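# Move clothes rail from wall hooks onto counter

## Task

Lift the clothes rail off both wall hooks and set it down lying flat on the counter. Its long axis must be no more than 30° away from parallel with the wall, and its midpoint must sit between the two hooks (along the wall) and 18 to 28 cm out from the wall. Release it and pull the gripper away: it is not done if the gripper is still holding the rail at the end, or if the rail only stays in place because the robot is supporting it. Nothing may be knocked or placed off the table.

## Robot and tools

Robot: one arm with a two-finger parallel gripper. Joints from base to tip: waist, shoulder, elbow, forearm roll, wrist pitch, wrist roll. The fingers point along the gripper's +z axis and close along its y axis. The reported hand position is the spot between the pads when closed, roughly 2 cm short of the fingertips; closing pushes the tips about 10 mm further along +z.

Scene frame: origin on the table top under the arm base, +z up, +y to the left when facing along +x. Positions are in metres, orientation is a wxyz quaternion, velocities in m/s and rad/s. The base may be slightly tilted, and the printed hand position gets less accurate at long reach.

execute_actions(actions): actions is a list of actions run in sequence. Each action is a table of 1 to 15 rows; each row is one control step of 1/30 s, and if fewer than 15 rows are given the last row is repeated to fill 15 steps. A row is 7 numbers in [-1, 1]: dx, dy, dz, rx, ry, rz, opening. The first six are an offset, not a pose: a target relative to the gripper's measured pose at the start of that action, expressed in the gripper's own axes. Every row in the action refers back to that same start pose, not to the previous row. Scale: 1.0 = 0.6 m for dx, dy, dz and 180 degrees for the rotation vector rx, ry, rz. For the first action in a call, the reference is the last pose reported in this scene. opening is absolute: +1 fully open (0.084 m), -1 closed. An empty list just returns state and images.

move(target, speed, blocking): target is one row of 7 numbers laid out as above, an offset in gripper axes from the pose in the scene's most recent result that showed one, plus an absolute opening (sent when the move begins). The gripper follows a straight path, turning the short way. speed is in m/s, 0.002 to 0.5, default 0.25; rotation is capped at twice that value in rad/s. Paths last 0.5 to 10 s and get cut off at 10 s. The path ignores obstacles; the gripper lags and may overshoot the speed, especially near full reach. Faster contact hits harder, and aiming further past the contact presses harder. The result adds a move: line with the ending (done means settled near target; others include off_target, moving, held, fault), the limits that acted, and the remaining distance. limits=paced means the commanded pose was clipped; limits=held means a check blocked some steps, after which the arm may jump faster than speed. With blocking=false the result comes after 0.5 s while the arm keeps going; until a result shows the move ended, new rows and moves are refused, so use wait or stop first.

wait(seconds): 0 to 10 s, the arm holds its last command; a running move continues and the wait returns early if it finishes. stop(): brakes a running move (needs room, more at speed); fingers keep moving. zoom_image(camera, region): camera is cam_high or cam_low (both 896x504); region is [x0, y0, x1, y1] in image pixels from the top-left, at most 504x504. finished_scene(scene): ends the current scene, given its number; irreversible, and the result reports success and the next task.

Control details: each step the commanded pose is clipped to within 70 mm and 16 degrees of the measured pose, then damped inverse kinematics moves the joints, favouring position over orientation. After an action the arm drifts at most to the last clipped pose, so large moves need several actions. Joint targets move at up to 3.14 rad/s and take 0.16 s to accelerate. The elbow cannot fully straighten. Hand target in a result is the pose currently being driven toward. A pose unreachable line means the clearance check (which treats any mount under the base as arm) altered or blocked the command. Joint limits (rad): waist ±6.283, shoulder -2.059 to 2.094, elbow -3.927 to 0.192, forearm roll ±6.283, wrist pitch -1.693 to 3.142, wrist roll ±6.283.

Gripping: grip_measured is the actual finger opening on the same scale as opening. To hold something, keep sending an opening clearly below grip_measured; the bigger the gap, the tighter the squeeze (up to about 24 N per pad for objects up to about 6 cm wide). Fast closing can squeeze harder. Sending back grip_measured still gives some grip on parts under about 6 cm, weaker as they get wider. Short external tugs on held parts or pushes on loose objects may occur.

Faults and heat: if contact torque on a joint hits its load limit (waist 43.5, shoulder 43.5, elbow 26.1, forearm roll 26.1, wrist pitch 17.4, wrist roll 17.4 N m, held weight included), the arm backs off that joint, freezes for 10 s and drops the rest of the call. Joint torque readings (listed in Joint positions order, gripper excluded) are total drive output with per-unit offset, scale and noise, not contact force. Holding loads heats motors, even while you think; MOTOR HOT appears from 65 °C, and at 80 °C the brakes lock until cooled (OVER-TEMPERATURE FAULT). An arm blocked by an object keeps pushing until given a new command.

Cameras: cam_high looks down from about 1.39 m; cam_low views from the side at about 0.29 m height. Calibration (K, distortion, T_world_to_cam) is given per camera and may be off by a couple of degrees and millimetres.

Avoid: dropping the rail, slamming or pressing hard into the hooks, wall or counter, and pushing anything off the table. Lower the rail gently, open, then move the gripper clear before ending.

Each tool is called after "Call:" in YAML: its name, and indented under it one key for each argument.

## Session

I'll start by looking at the current state of the scene.

Call:
execute_actions:
  actions: []

Scene clock: 0.00 s.
end_effector_position=(+0.1899, -0.3625, +0.2648) grip_measured=+1.00 end_effector_quat_wxyz=(-0.135, +0.916, +0.377, -0.030) end_effector_velocity=(-0.000, -0.000, +0.000) end_effector_angular_velocity=(-0.001, -0.001, -0.001)
Joint positions: [-1.027 -0.032 -1.091 -0.004  1.36  -1.888  0.084]
Joint velocities: [-0.001 -0.001  0.     0.    -0.001 -0.     0.   ]
Joint torques (N m, as the arm reports them, + toward a larger angle): no reading
Motor temperatures (°C, as the motors report them): [39 36 34 37 37 39]
Hand target: +0.190, -0.363, +0.265; -0.135, +0.916, +0.377, -0.030

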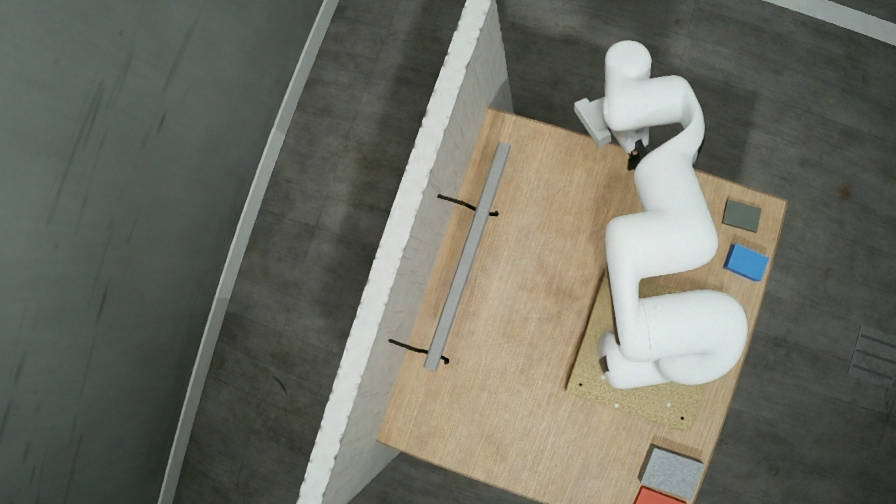

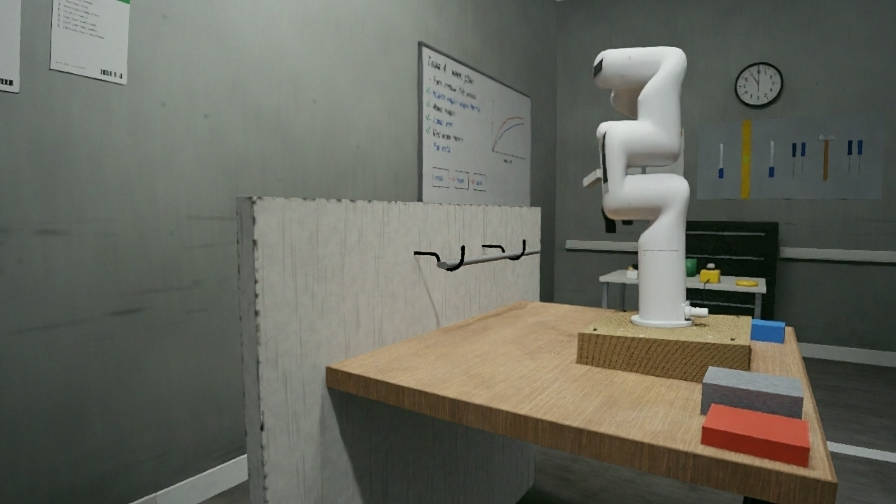

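Call:
zoom_image:
  camera: "cam_high"
  region: [340, 100, 600, 460]

Call:
zoom_image:
  camera: "cam_low"
  region: [380, 200, 580, 320]

Region (340, 100, 600, 460) of cam_high's 896x504 image, scaled by 1.400, with more detail than that image has.

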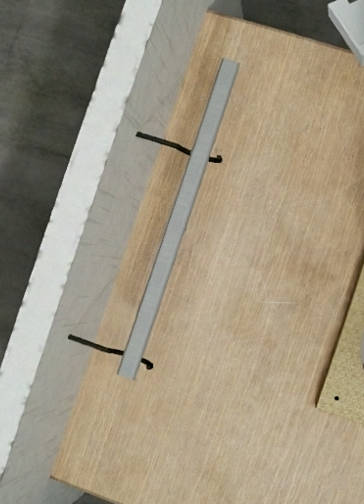

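Region (380, 200, 580, 320) of cam_low's 896x504 image, scaled by 2.520, with more detail than that image has; it fills the top 302 rows of this view, and the rest is white.

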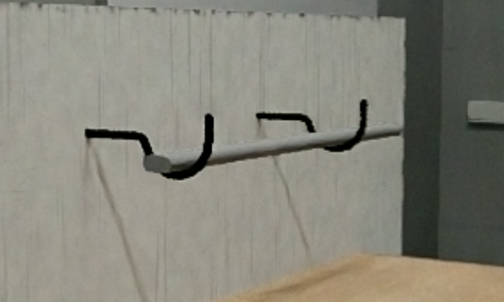

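Call:
move:
  target: [0.63378, -0.10711, 0.01717, -0.07647, -0.04867, -0.24982, 1.0]
  speed: 0.2

Scene clock: 70.87 s.
end_effector_position=(+0.4159, -0.0512, +0.2893) grip_measured=+1.00 end_effector_quat_wxyz=(-0.001, +0.708, +0.707, -0.000) end_effector_velocity=(+0.002, +0.001, +0.001) end_effector_angular_velocity=(-0.001, -0.003, +0.002)
Joint positions: [-0.033 -0.276 -0.885 -0.012  1.112 -1.675  0.084]
Joint velocities: [ 0.003  0.002 -0.004 -0.001 -0.002  0.001  0.   ]
Joint torques (N m, as the arm reports them, + toward a larger angle): [ -0.4  -12.18 -15.13  -0.59  -2.15  -0.13]
Motor temperatures (°C, as the motors report them): [39 37 39 37 37 39]
Hand target: +0.416, -0.051, +0.289; -0.001, +0.707, +0.707, -0.000
Off the commanded pose: 0.001 m, 0 deg.
move: done

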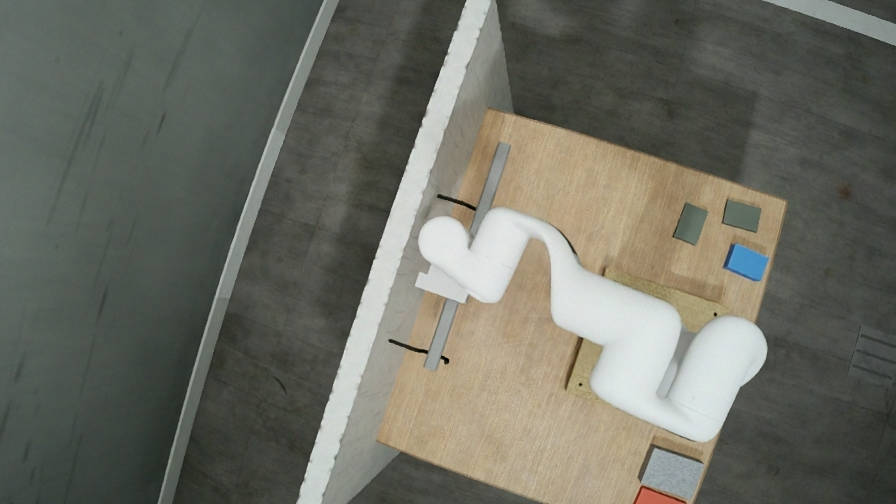

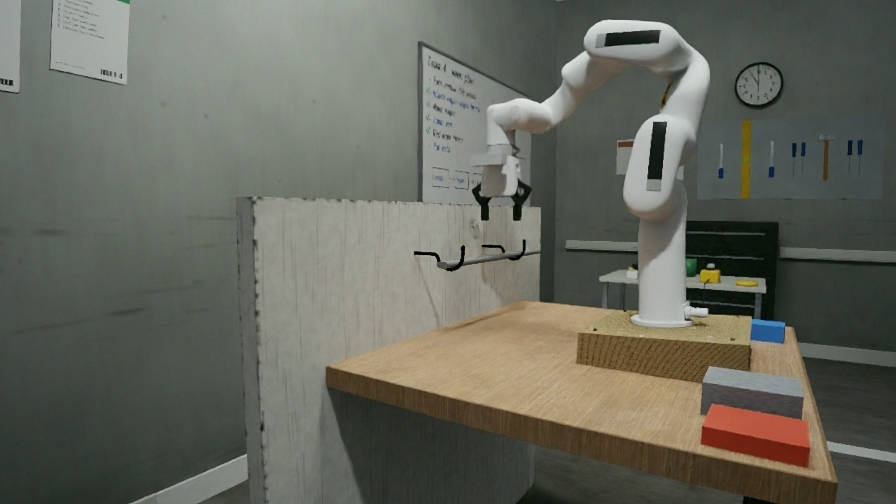

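Call:
zoom_image:
  camera: "cam_low"
  region: [400, 140, 580, 290]

Region (400, 140, 580, 290) of cam_low's 896x504 image, scaled by 2.800, with more detail than that image has.

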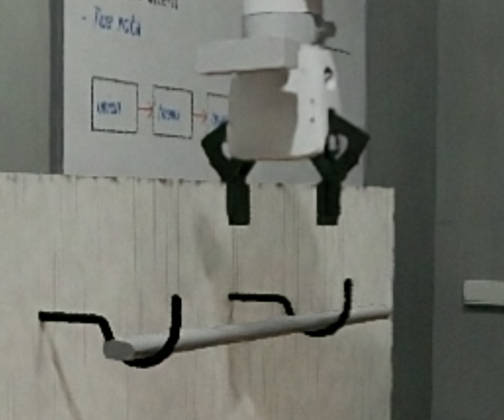

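Call:
move:
  target: [0.0, 0.0, 0.11, 0.0, 0.0, 0.0, 1.0]
  speed: 0.1

Call:
zoom_image:
  camera: "cam_low"
  region: [400, 160, 580, 290]

Call:
zoom_image:
  camera: "cam_high"
  region: [360, 130, 560, 390]

Scene clock: 82.27 s.
end_effector_position=(+0.4159, -0.0514, +0.2238) grip_measured=+1.00 end_effector_quat_wxyz=(-0.000, +0.708, +0.707, +0.000) end_effector_velocity=(-0.000, +0.000, -0.002) end_effector_angular_velocity=(+0.000, +0.000, +0.001)
Joint positions: [-0.036 -0.198 -0.766 -0.014  0.913 -1.674  0.084]
Joint velocities: [ 0.001  0.002  0.003  0.    -0.005  0.    -0.   ]
Joint torques (N m, as the arm reports them, + toward a larger angle): [ -0.55 -12.85 -14.4   -0.35  -1.77   0.01]
Motor temperatures (°C, as the motors report them): [39 37 39 37 37 39]
Hand target: +0.416, -0.051, +0.223; -0.001, +0.708, +0.707, -0.000
Off the commanded pose: 0.001 m, 0 deg.
move: done

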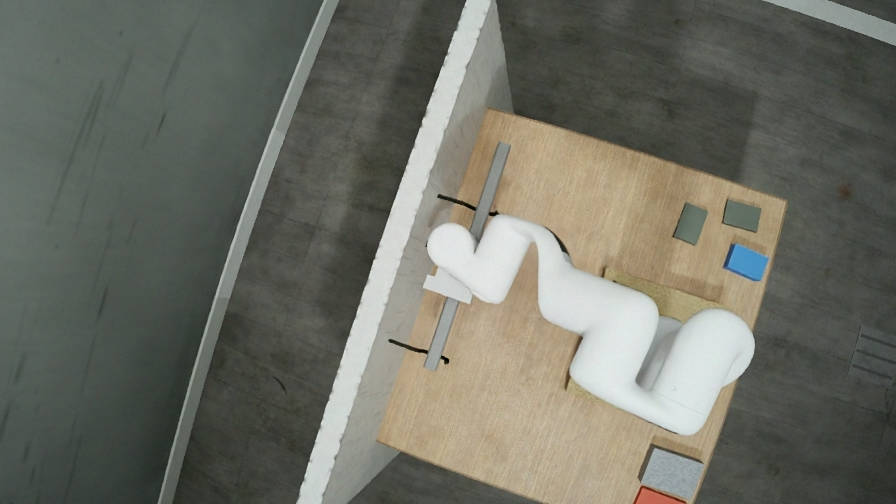

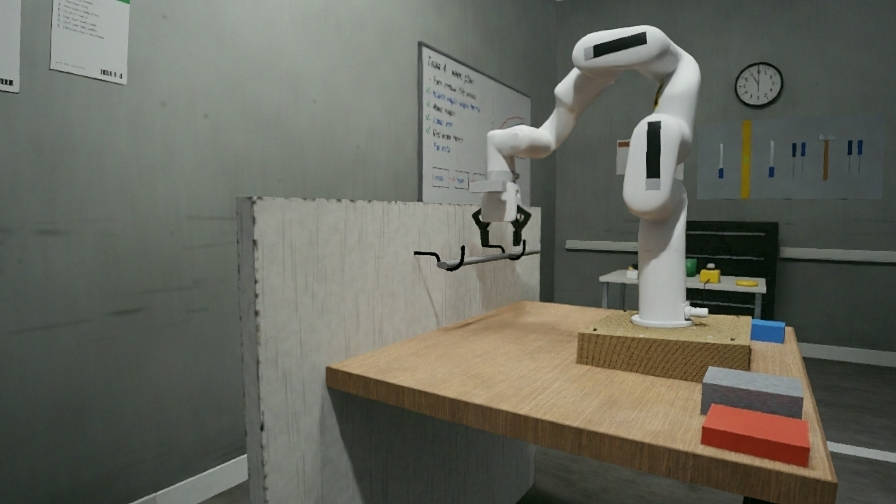

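Region (400, 160, 580, 290) of cam_low's 896x504 image, scaled by 2.800, with more detail than that image has.

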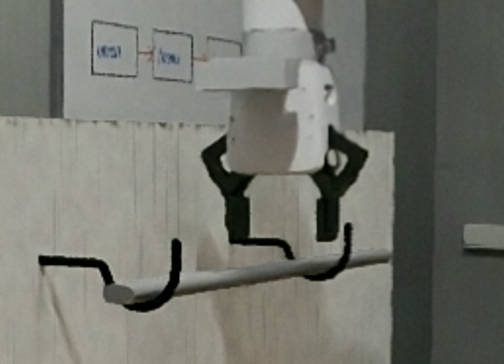

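Region (360, 130, 560, 390) of cam_high's 896x504 image, scaled by 1.938, with more detail than that image has; it fills the left 388 columns of this view, and the rest is white.

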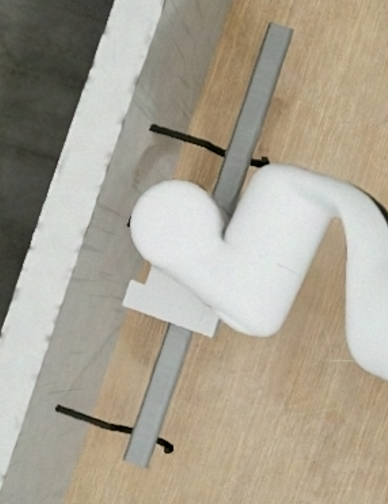

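Call:
move:
  target: [-0.015, 0.026, 0.0, 0.0, 0.0, 0.0, 0.6]
  speed: 0.05

Call:
move:
  target: [0.0, 0.0, 0.042, 0.0, 0.0, 0.0, 0.6]
  speed: 0.04

Call:
zoom_image:
  camera: "cam_low"
  region: [430, 190, 560, 290]

Scene clock: 112.30 s.
end_effector_position=(+0.4314, -0.0604, +0.2238) grip_measured=+0.59 end_effector_quat_wxyz=(-0.000, +0.708, +0.707, +0.000) end_effector_velocity=(+0.001, +0.001, +0.000) end_effector_angular_velocity=(+0.000, -0.000, +0.002)
Joint positions: [-0.053 -0.142 -0.824 -0.013  0.916 -1.692  0.069]
Joint velocities: [ 0.002  0.002 -0.003  0.     0.001 -0.001 -0.   ]
Joint torques (N m, as the arm reports them, + toward a larger angle): [ -0.73 -14.11 -14.31  -0.3   -2.    -0.06]
Motor temperatures (°C, as the motors report them): [39 37 39 37 37 39]
Hand target: +0.432, -0.060, +0.224; -0.000, +0.708, +0.707, +0.000
Off the commanded pose: 0.000 m, 0 deg.
move: done

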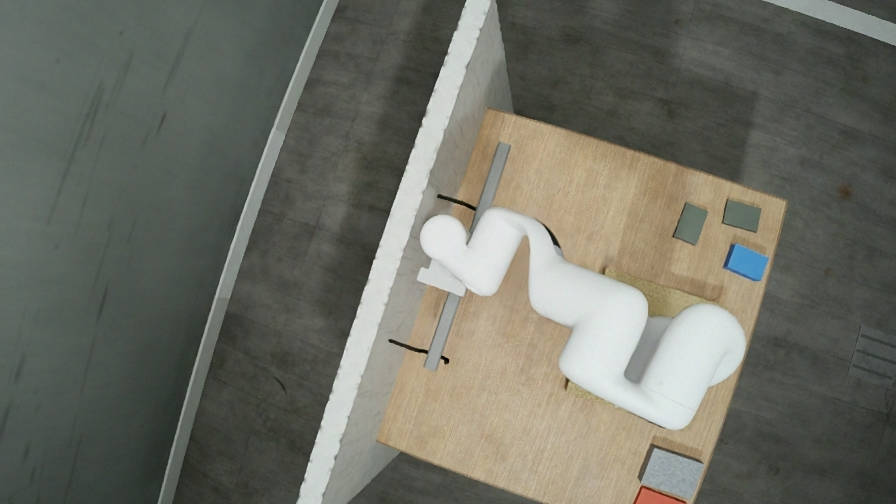

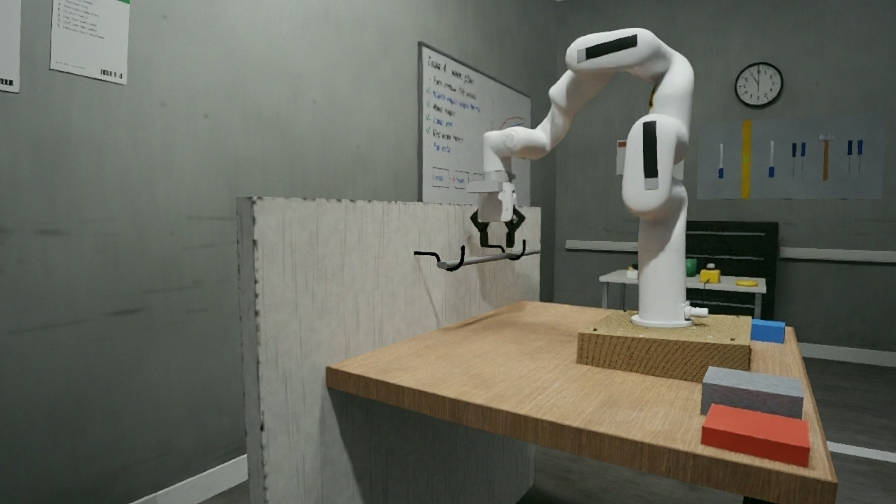

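Scene clock: 113.27 s.
end_effector_position=(+0.4315, -0.0604, +0.1988) grip_measured=+0.59 end_effector_quat_wxyz=(-0.000, +0.708, +0.706, +0.000) end_effector_velocity=(+0.001, -0.001, +0.000) end_effector_angular_velocity=(-0.001, -0.004, -0.002)
Joint positions: [-0.054 -0.101 -0.791 -0.013  0.84  -1.692  0.069]
Joint velocities: [-0.002  0.001 -0.    -0.    -0.004 -0.    -0.   ]
Joint torques (N m, as the arm reports them, + toward a larger angle): [ -0.31 -15.06 -14.05  -0.69  -2.05  -0.08]
Motor temperatures (°C, as the motors report them): [39 37 39 37 37 39]
Hand target: +0.431, -0.060, +0.199; -0.000, +0.708, +0.706, +0.000
Off the commanded pose: 0.000 m, 0 deg.
move: done

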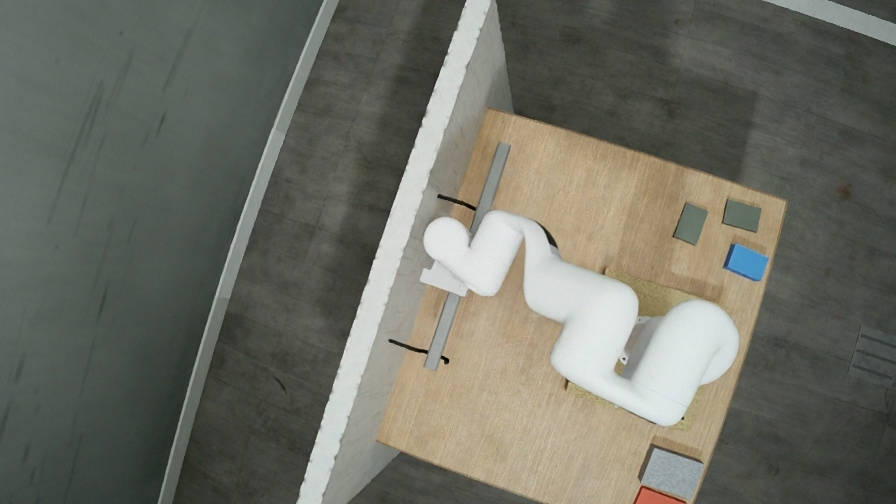

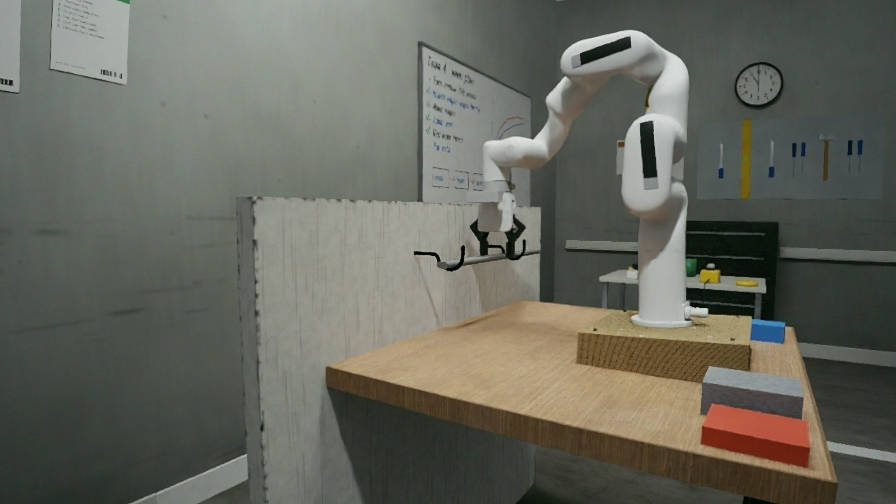

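Region (430, 190, 560, 290) of cam_low's 896x504 image, scaled by 3.877, with more detail than that image has; it fills the top 388 rows of this view, and the rest is white.

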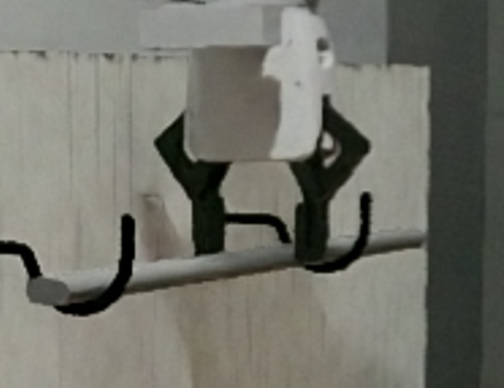

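Call:
move:
  target: [0.0, 0.0, 0.0115, 0.0, 0.0, 0.0, 0.6]
  speed: 0.02

Call:
execute_actions:
  actions:
    - [[0,0,0,0,0,0,0.52],[0,0,0,0,0,0,0.44],[0,0,0,0,0,0,0.36],[0,0,0,0,0,0,0.28],[0,0,0,0,0,0,0.2],[0,0,0,0,0,0,0.12],[0,0,0,0,0,0,0.05],[0,0,0,0,0,0,0.0],[0,0,0,0,0,0,-0.05],[0,0,0,0,0,0,-0.1]]

Call:
zoom_image:
  camera: "cam_low"
  region: [430, 190, 560, 290]

Scene clock: 120.83 s.
end_effector_position=(+0.4314, -0.0605, +0.1919) grip_measured=+0.59 end_effector_quat_wxyz=(-0.000, +0.708, +0.706, +0.000) end_effector_velocity=(+0.001, +0.000, +0.000) end_effector_angular_velocity=(-0.001, -0.005, +0.000)
Joint positions: [-0.054 -0.088 -0.782 -0.014  0.82  -1.692  0.069]
Joint velocities: [ 0.001  0.001 -0.     0.    -0.006  0.     0.   ]
Joint torques (N m, as the arm reports them, + toward a larger angle): [ -0.75 -14.41 -13.81  -0.46  -1.93   0.14]
Motor temperatures (°C, as the motors report them): [39 37 39 37 37 39]
Hand target: +0.431, -0.060, +0.192; -0.000, +0.708, +0.706, +0.000
Off the commanded pose: 0.000 m, 0 deg.
move: done

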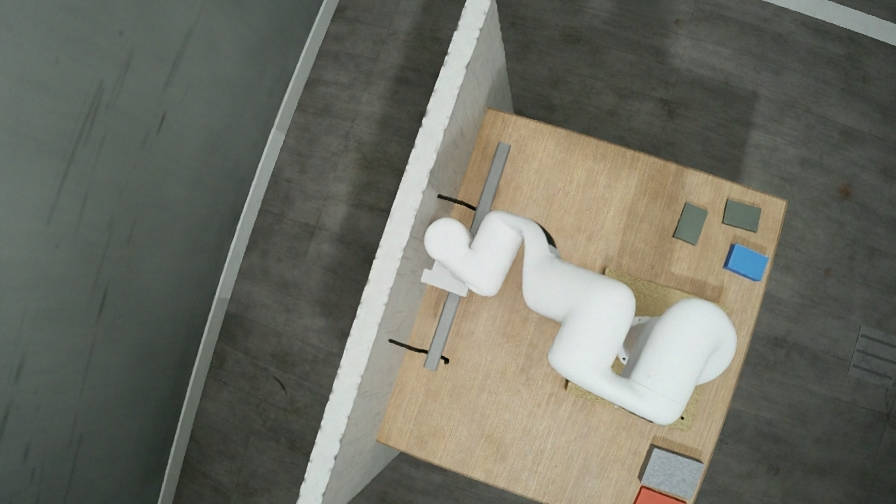

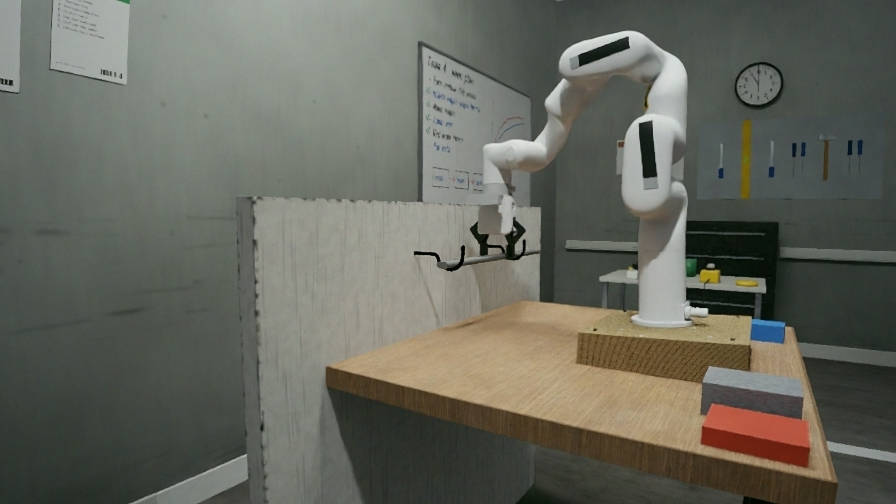

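Scene clock: 121.33 s.
end_effector_position=(+0.4314, -0.0605, +0.1920) grip_measured=-0.11 end_effector_quat_wxyz=(-0.000, +0.708, +0.706, +0.000) end_effector_velocity=(+0.000, -0.000, +0.000) end_effector_angular_velocity=(-0.000, -0.001, -0.000)
Joint positions: [-0.054 -0.088 -0.782 -0.014  0.82  -1.692  0.039]
Joint velocities: [-0.    -0.     0.     0.    -0.001  0.    -0.002]
Joint torques (N m, as the arm reports them, + toward a larger angle): [ -1.22 -14.51 -13.84  -0.58  -1.95   0.12]
Motor temperatures (°C, as the motors report them): [39 37 39 37 37 39]
Hand target: +0.431, -0.060, +0.192; -0.000, +0.708, +0.706, +0.000
Off the commanded pose: 0.000 m, 0 deg.

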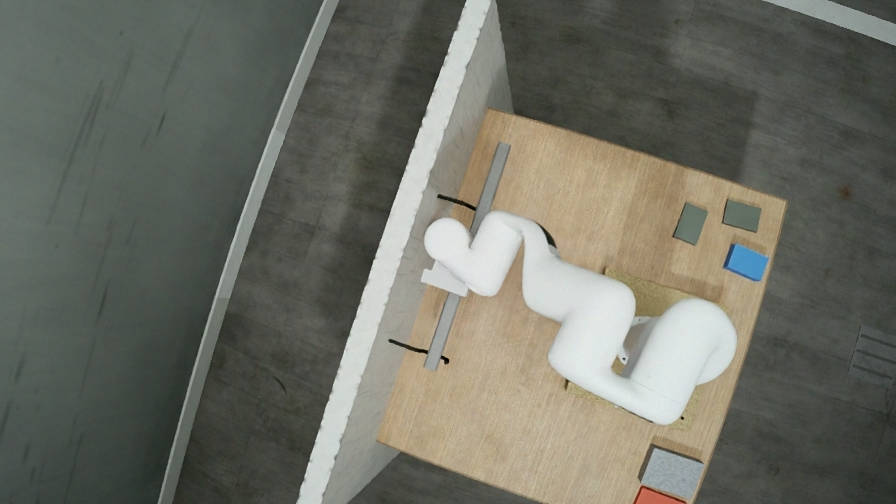

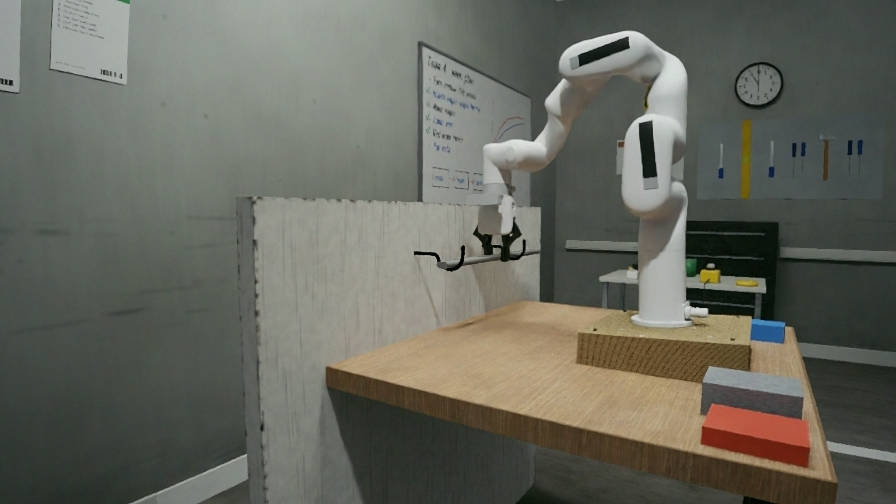

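Region (430, 190, 560, 290) of cam_low's 896x504 image, scaled by 3.877, with more detail than that image has; it fills the top 388 rows of this view, and the rest is white.

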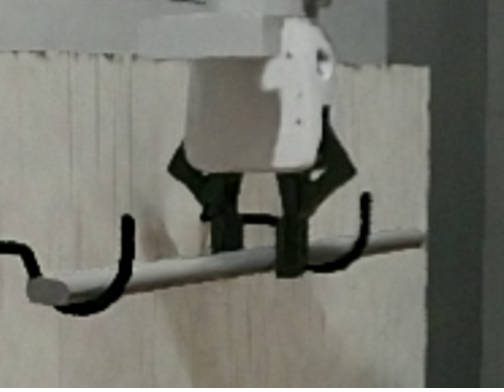

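Call:
execute_actions:
  actions:
    - [[0,0,0,0,0,0,-0.13],[0,0,0,0,0,0,-0.16],[0,0,0,0,0,0,-0.19],[0,0,0,0,0,0,-0.22],[0,0,0,0,0,0,-0.25],[0,0,0,0,0,0,-0.28],[0,0,0,0,0,0,-0.31],[0,0,0,0,0,0,-0.34],[0,0,0,0,0,0,-0.37],[0,0,0,0,0,0,-0.40],[0,0,0,0,0,0,-0.43],[0,0,0,0,0,0,-0.46],[0,0,0,0,0,0,-0.49],[0,0,0,0,0,0,-0.52],[0,0,0,0,0,0,-0.55]]
    - [[0,0,0,0,0,0,-0.6],[0,0,0,0,0,0,-0.65],[0,0,0,0,0,0,-0.7],[0,0,0,0,0,0,-0.75],[0,0,0,0,0,0,-0.8],[0,0,0,0,0,0,-0.85],[0,0,0,0,0,0,-0.9],[0,0,0,0,0,0,-0.95],[0,0,0,0,0,0,-1.0]]

Call:
zoom_image:
  camera: "cam_low"
  region: [430, 190, 560, 290]

Scene clock: 126.93 s.
end_effector_position=(+0.4320, -0.0605, +0.1924) grip_measured=-0.34 end_effector_quat_wxyz=(+0.001, +0.708, +0.707, +0.001) end_effector_velocity=(-0.000, -0.000, -0.000) end_effector_angular_velocity=(-0.000, +0.000, -0.000)
Joint positions: [-0.054 -0.088 -0.783 -0.014  0.819 -1.692  0.029]
Joint velocities: [-0. -0.  0. -0.  0. -0. -0.]
Joint torques (N m, as the arm reports them, + toward a larger angle): [ -1.92 -13.42 -12.98  -0.46  -0.73  -0.09]
Motor temperatures (°C, as the motors report them): [39 37 39 37 37 39]
Hand target: +0.432, -0.060, +0.192; +0.000, +0.708, +0.707, +0.001
Off the commanded pose: 0.000 m, 0 deg.

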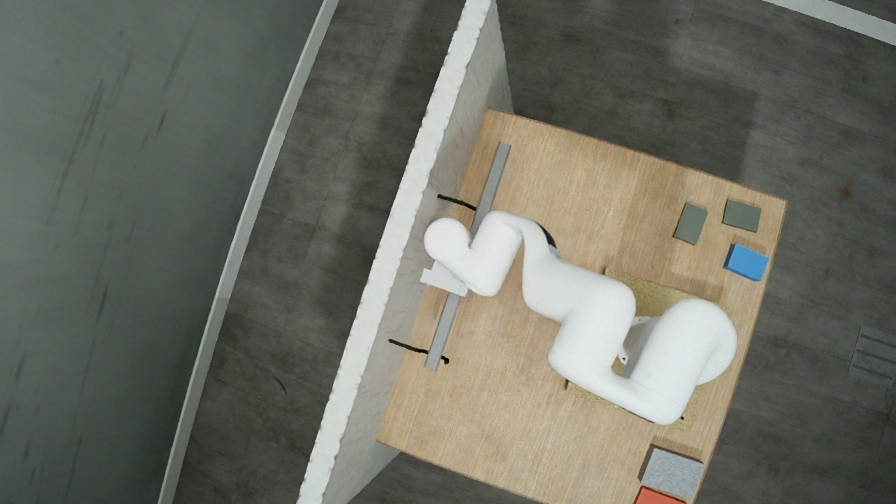

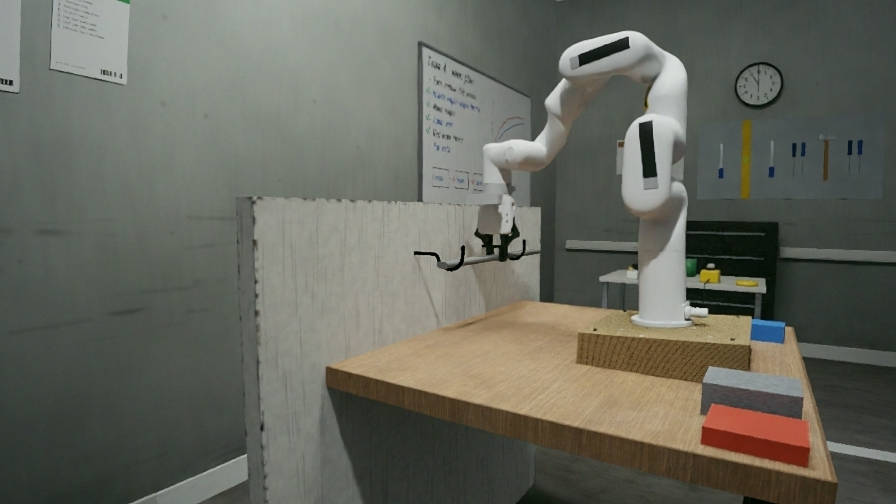

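Region (430, 190, 560, 290) of cam_low's 896x504 image, scaled by 3.877, with more detail than that image has; it fills the top 388 rows of this view, and the rest is white.

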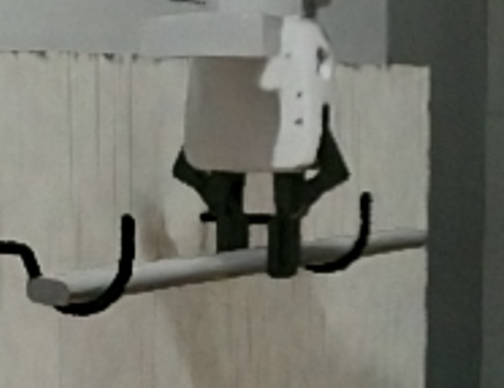

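Call:
move:
  target: [0.0, 0.0, -0.125, 0.0, 0.0, 0.0, -1.0]
  speed: 0.06

Call:
zoom_image:
  camera: "cam_low"
  region: [400, 160, 580, 290]

Scene clock: 130.57 s.
end_effector_position=(+0.4319, -0.0603, +0.2670) grip_measured=-0.34 end_effector_quat_wxyz=(+0.000, +0.708, +0.707, +0.001) end_effector_velocity=(-0.001, -0.000, -0.001) end_effector_angular_velocity=(+0.001, +0.006, -0.001)
Joint positions: [-0.051 -0.198 -0.897 -0.011  1.043 -1.693  0.029]
Joint velocities: [-0.001  0.001 -0.001 -0.     0.005  0.    -0.   ]
Joint torques (N m, as the arm reports them, + toward a larger angle): [ -0.88 -13.96 -16.17  -0.54  -2.18   0.  ]
Motor temperatures (°C, as the motors report them): [39 37 39 37 37 39]
Hand target: +0.432, -0.060, +0.267; +0.000, +0.708, +0.707, +0.001
Off the commanded pose: 0.000 m, 0 deg.
move: done

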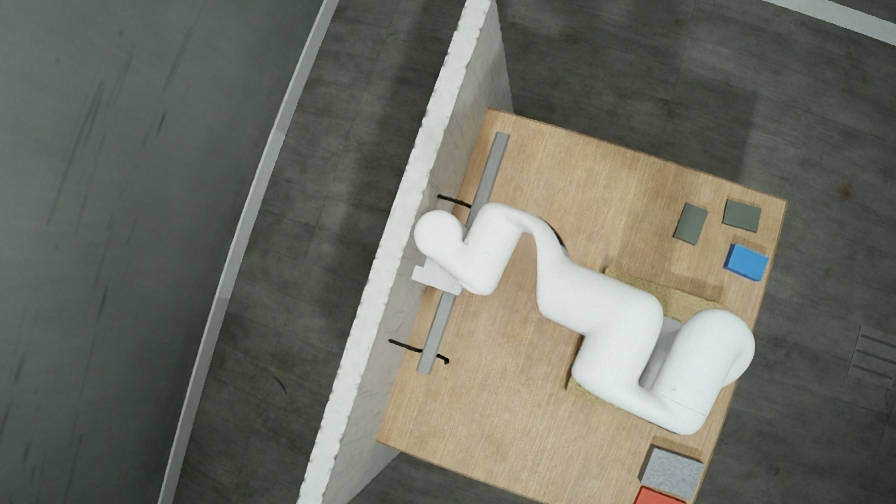

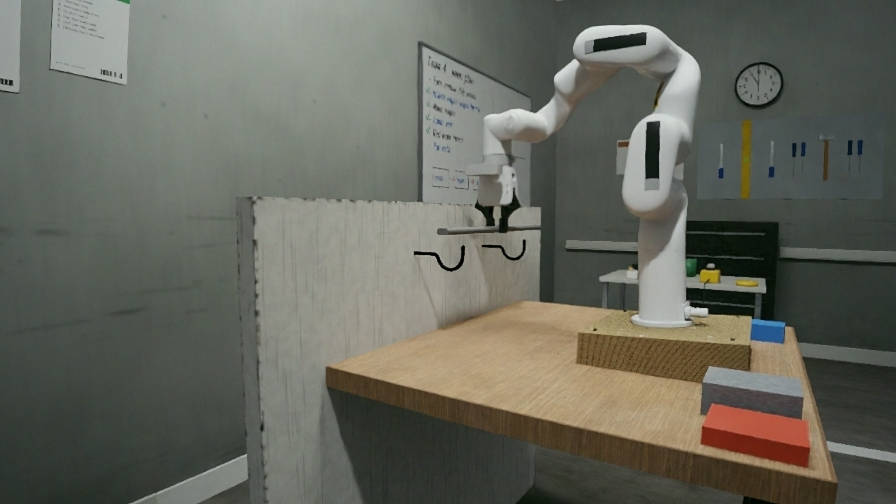

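Region (400, 160, 580, 290) of cam_low's 896x504 image, scaled by 2.800, with more detail than that image has.

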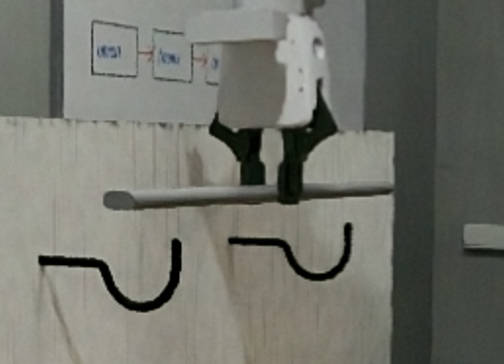

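Call:
move:
  target: [0.05, -0.15, 0.0, 0.0, 0.0, 0.0, -1.0]
  speed: 0.1

Call:
move:
  target: [0.05, -0.072, 0.35, 0.0, 0.0, 0.0, -1.0]
  speed: 0.12

Call:
zoom_image:
  camera: "cam_low"
  region: [420, 240, 620, 380]

Scene clock: 137.27 s.
end_effector_position=(+0.3421, -0.0301, +0.2669) grip_measured=-0.34 end_effector_quat_wxyz=(+0.000, +0.708, +0.707, +0.001) end_effector_velocity=(-0.001, +0.000, -0.001) end_effector_angular_velocity=(-0.000, +0.001, +0.000)
Joint positions: [ 0.006 -0.534 -0.597 -0.014  1.08  -1.635  0.029]
Joint velocities: [ 0.001 -0.004  0.004 -0.     0.001  0.001 -0.   ]
Joint torques (N m, as the arm reports them, + toward a larger angle): [ -1.4   -8.25 -16.03  -0.47  -2.32   0.17]
Motor temperatures (°C, as the motors report them): [39 37 39 37 37 39]
Hand target: +0.342, -0.030, +0.267; +0.000, +0.708, +0.707, +0.001
Off the commanded pose: 0.000 m, 0 deg.
move: done

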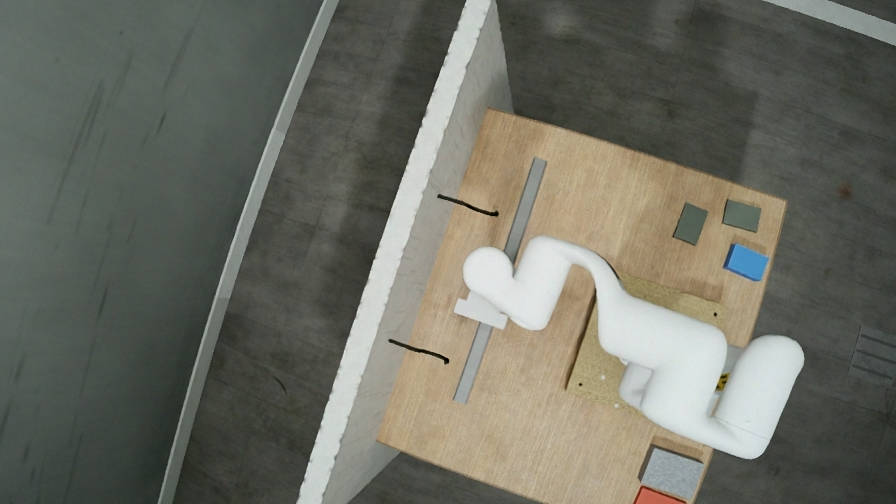

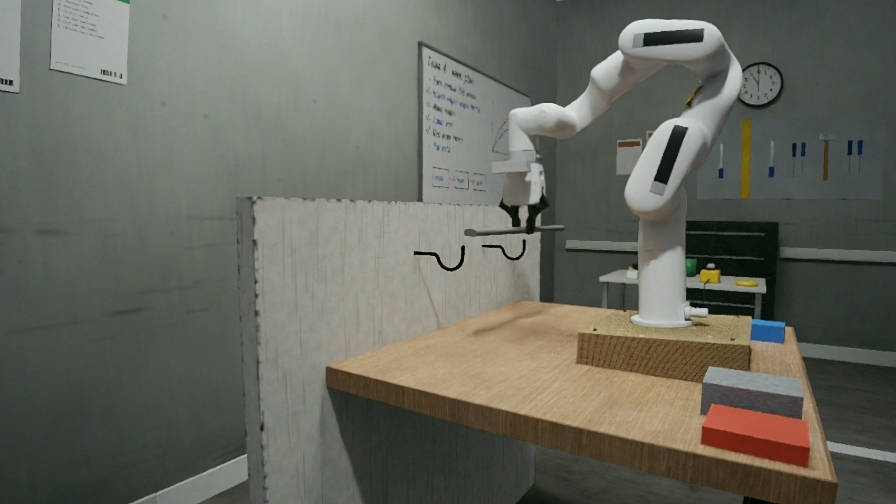

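Scene clock: 139.57 s.
end_effector_position=(+0.2991, -0.0008, +0.0574) grip_measured=-0.34 end_effector_quat_wxyz=(+0.001, +0.708, +0.706, +0.000) end_effector_velocity=(-0.002, +0.000, -0.002) end_effector_angular_velocity=(-0.001, +0.005, +0.000)
Joint positions: [ 0.073 -0.072 -0.236 -0.068  0.258 -1.508  0.029]
Joint velocities: [-0.     0.007  0.002 -0.006 -0.004  0.005 -0.   ]
Joint torques (N m, as the arm reports them, + toward a larger angle): [ -0.48 -10.15  -9.16   0.01  -2.44   0.12]
Motor temperatures (°C, as the motors report them): [39 37 39 37 37 39]
Hand target: +0.299, -0.001, +0.057; +0.000, +0.708, +0.706, +0.000
Off the commanded pose: 0.001 m, 0 deg.
move: done

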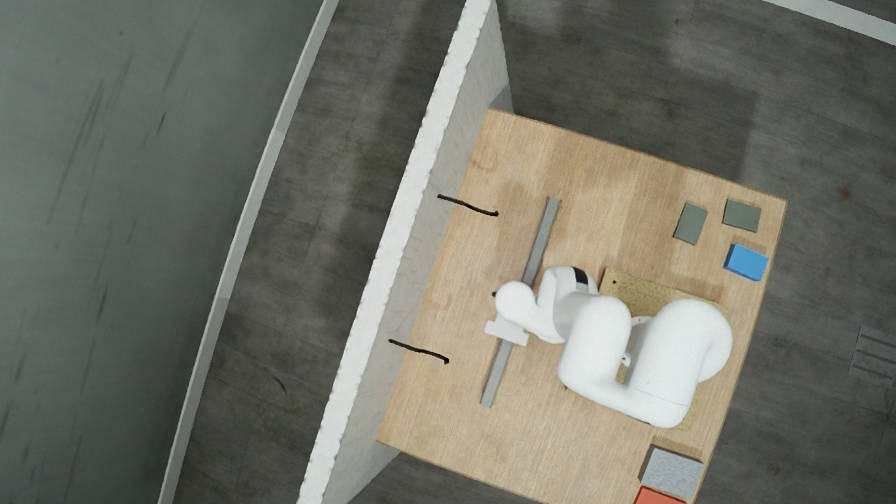

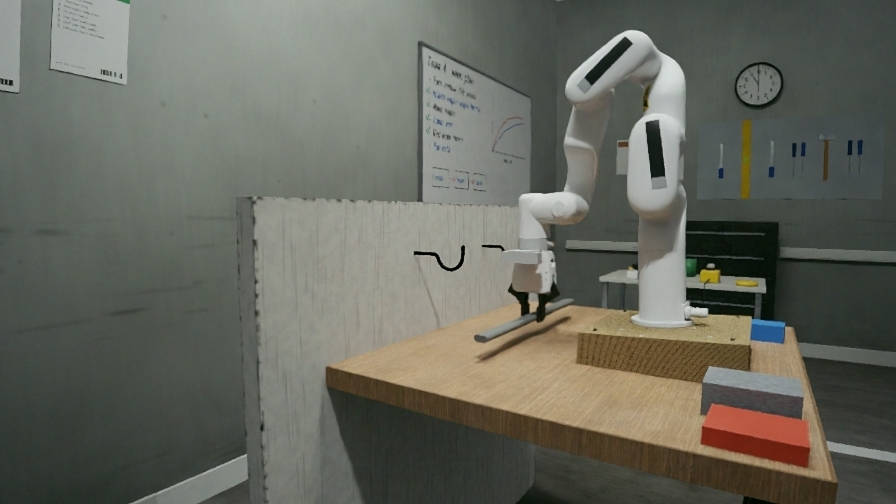

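Region (420, 240, 620, 380) of cam_low's 896x504 image, scaled by 2.520, with more detail than that image has; it fills the top 353 rows of this view, and the rest is white.

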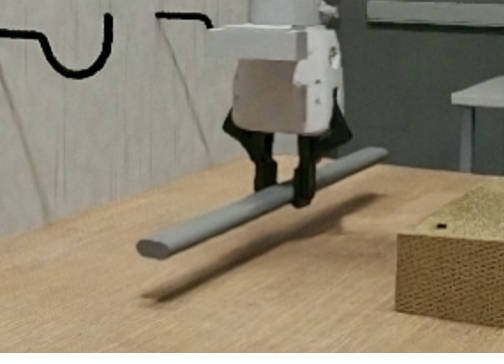

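Call:
move:
  target: [0.0, 0.0, 0.05, 0.0, 0.0, 0.0, -1.0]
  speed: 0.04

Call:
zoom_image:
  camera: "cam_low"
  region: [460, 280, 600, 370]

Scene clock: 145.63 s.
end_effector_position=(+0.2992, -0.0009, +0.0276) grip_measured=-0.34 end_effector_quat_wxyz=(+0.001, +0.708, +0.706, +0.001) end_effector_velocity=(+0.001, -0.001, -0.001) end_effector_angular_velocity=(-0.003, -0.003, -0.002)
Joint positions: [ 0.053  0.084 -0.257 -0.132  0.123 -1.462  0.029]
Joint velocities: [-0.007  0.006 -0.003 -0.029 -0.006  0.024  0.   ]
Joint torques (N m, as the arm reports them, + toward a larger angle): [ -1.12 -12.01  -6.87  -0.85  -2.21   0.06]
Motor temperatures (°C, as the motors report them): [39 37 39 37 37 39]
Hand target: +0.299, -0.001, +0.027; +0.001, +0.708, +0.706, +0.000
Off the commanded pose: 0.000 m, 0 deg.
move: done

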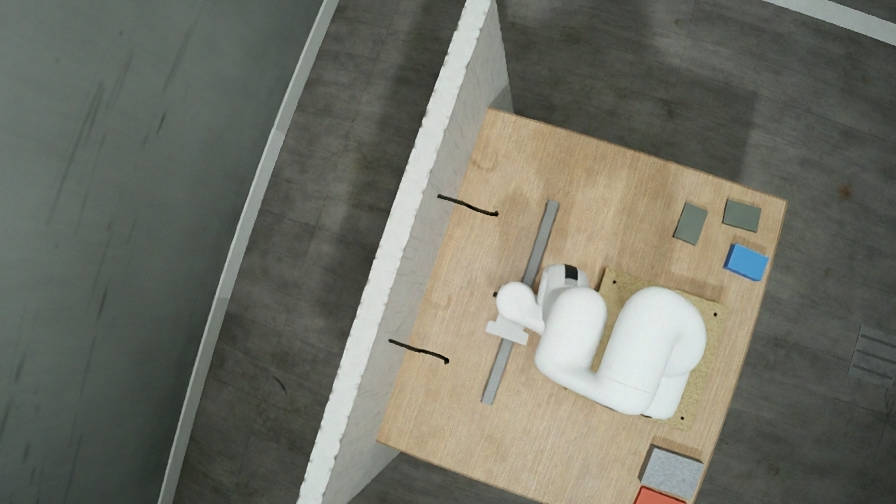

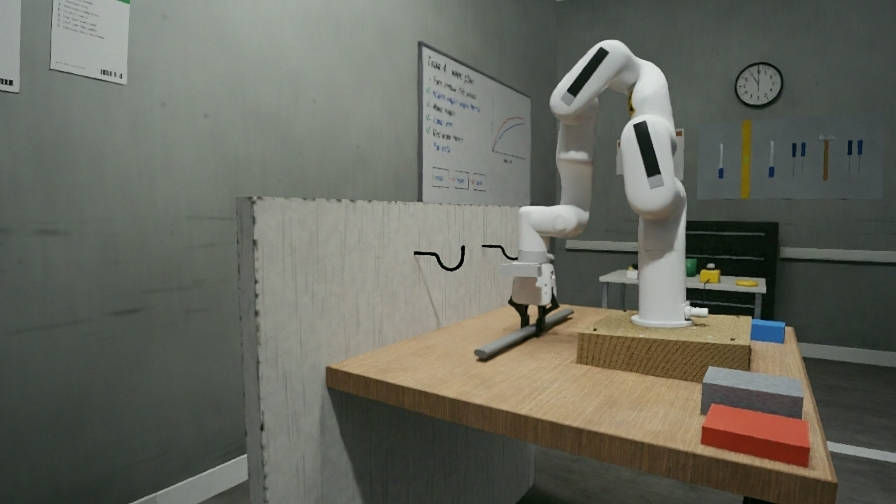

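Region (460, 280, 600, 370) of cam_low's 896x504 image, scaled by 3.600, with more detail than that image has; it fills the top 324 rows of this view, and the rest is white.

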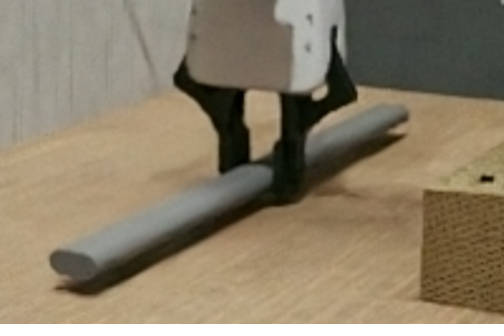

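Call:
move:
  target: [0.0, 0.0, 0.007, 0.0, 0.0, 0.0, -1.0]
  speed: 0.01

Call:
zoom_image:
  camera: "cam_low"
  region: [460, 280, 600, 370]

Scene clock: 149.97 s.
end_effector_position=(+0.2992, -0.0009, +0.0234) grip_measured=-0.34 end_effector_quat_wxyz=(+0.001, +0.708, +0.706, +0.001) end_effector_velocity=(+0.001, +0.000, -0.000) end_effector_angular_velocity=(-0.001, -0.004, +0.000)
Joint positions: [ 0.048  0.105 -0.261 -0.151  0.106 -1.448  0.029]
Joint velocities: [-0.002  0.004 -0.002 -0.012 -0.006  0.01   0.   ]
Joint torques (N m, as the arm reports them, + toward a larger angle): [ -0.69 -12.1   -7.    -0.31  -2.26  -0.16]
Motor temperatures (°C, as the motors report them): [39 37 38 37 37 39]
Hand target: +0.299, -0.001, +0.023; +0.001, +0.708, +0.706, +0.001
Off the commanded pose: 0.000 m, 0 deg.
move: done

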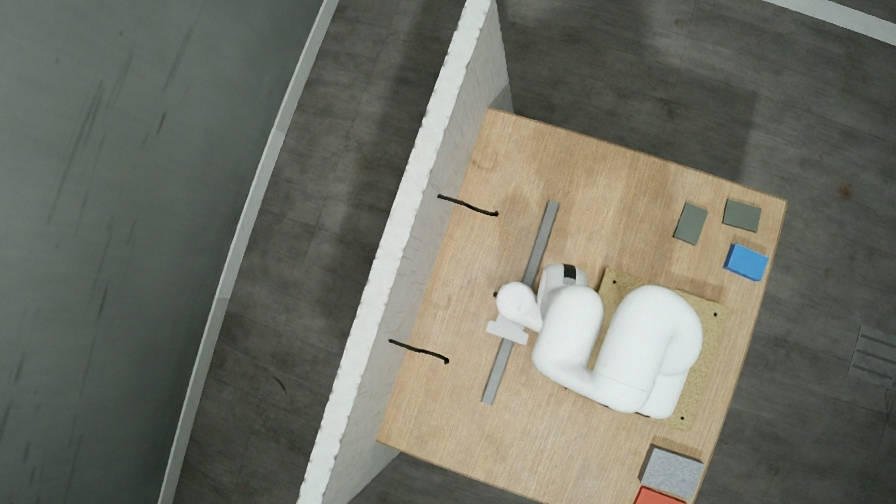

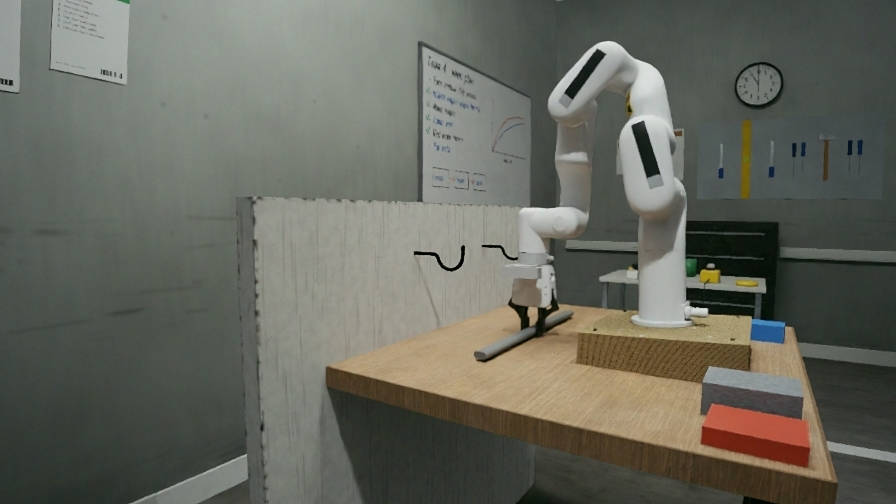

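Region (460, 280, 600, 370) of cam_low's 896x504 image, scaled by 3.600, with more detail than that image has; it fills the top 324 rows of this view, and the rest is white.

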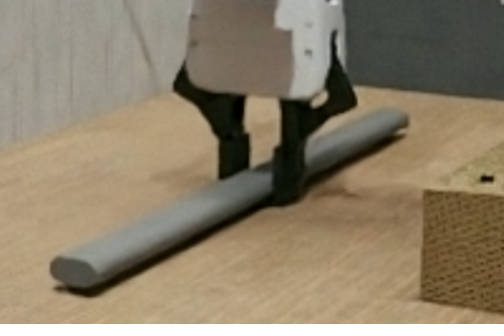

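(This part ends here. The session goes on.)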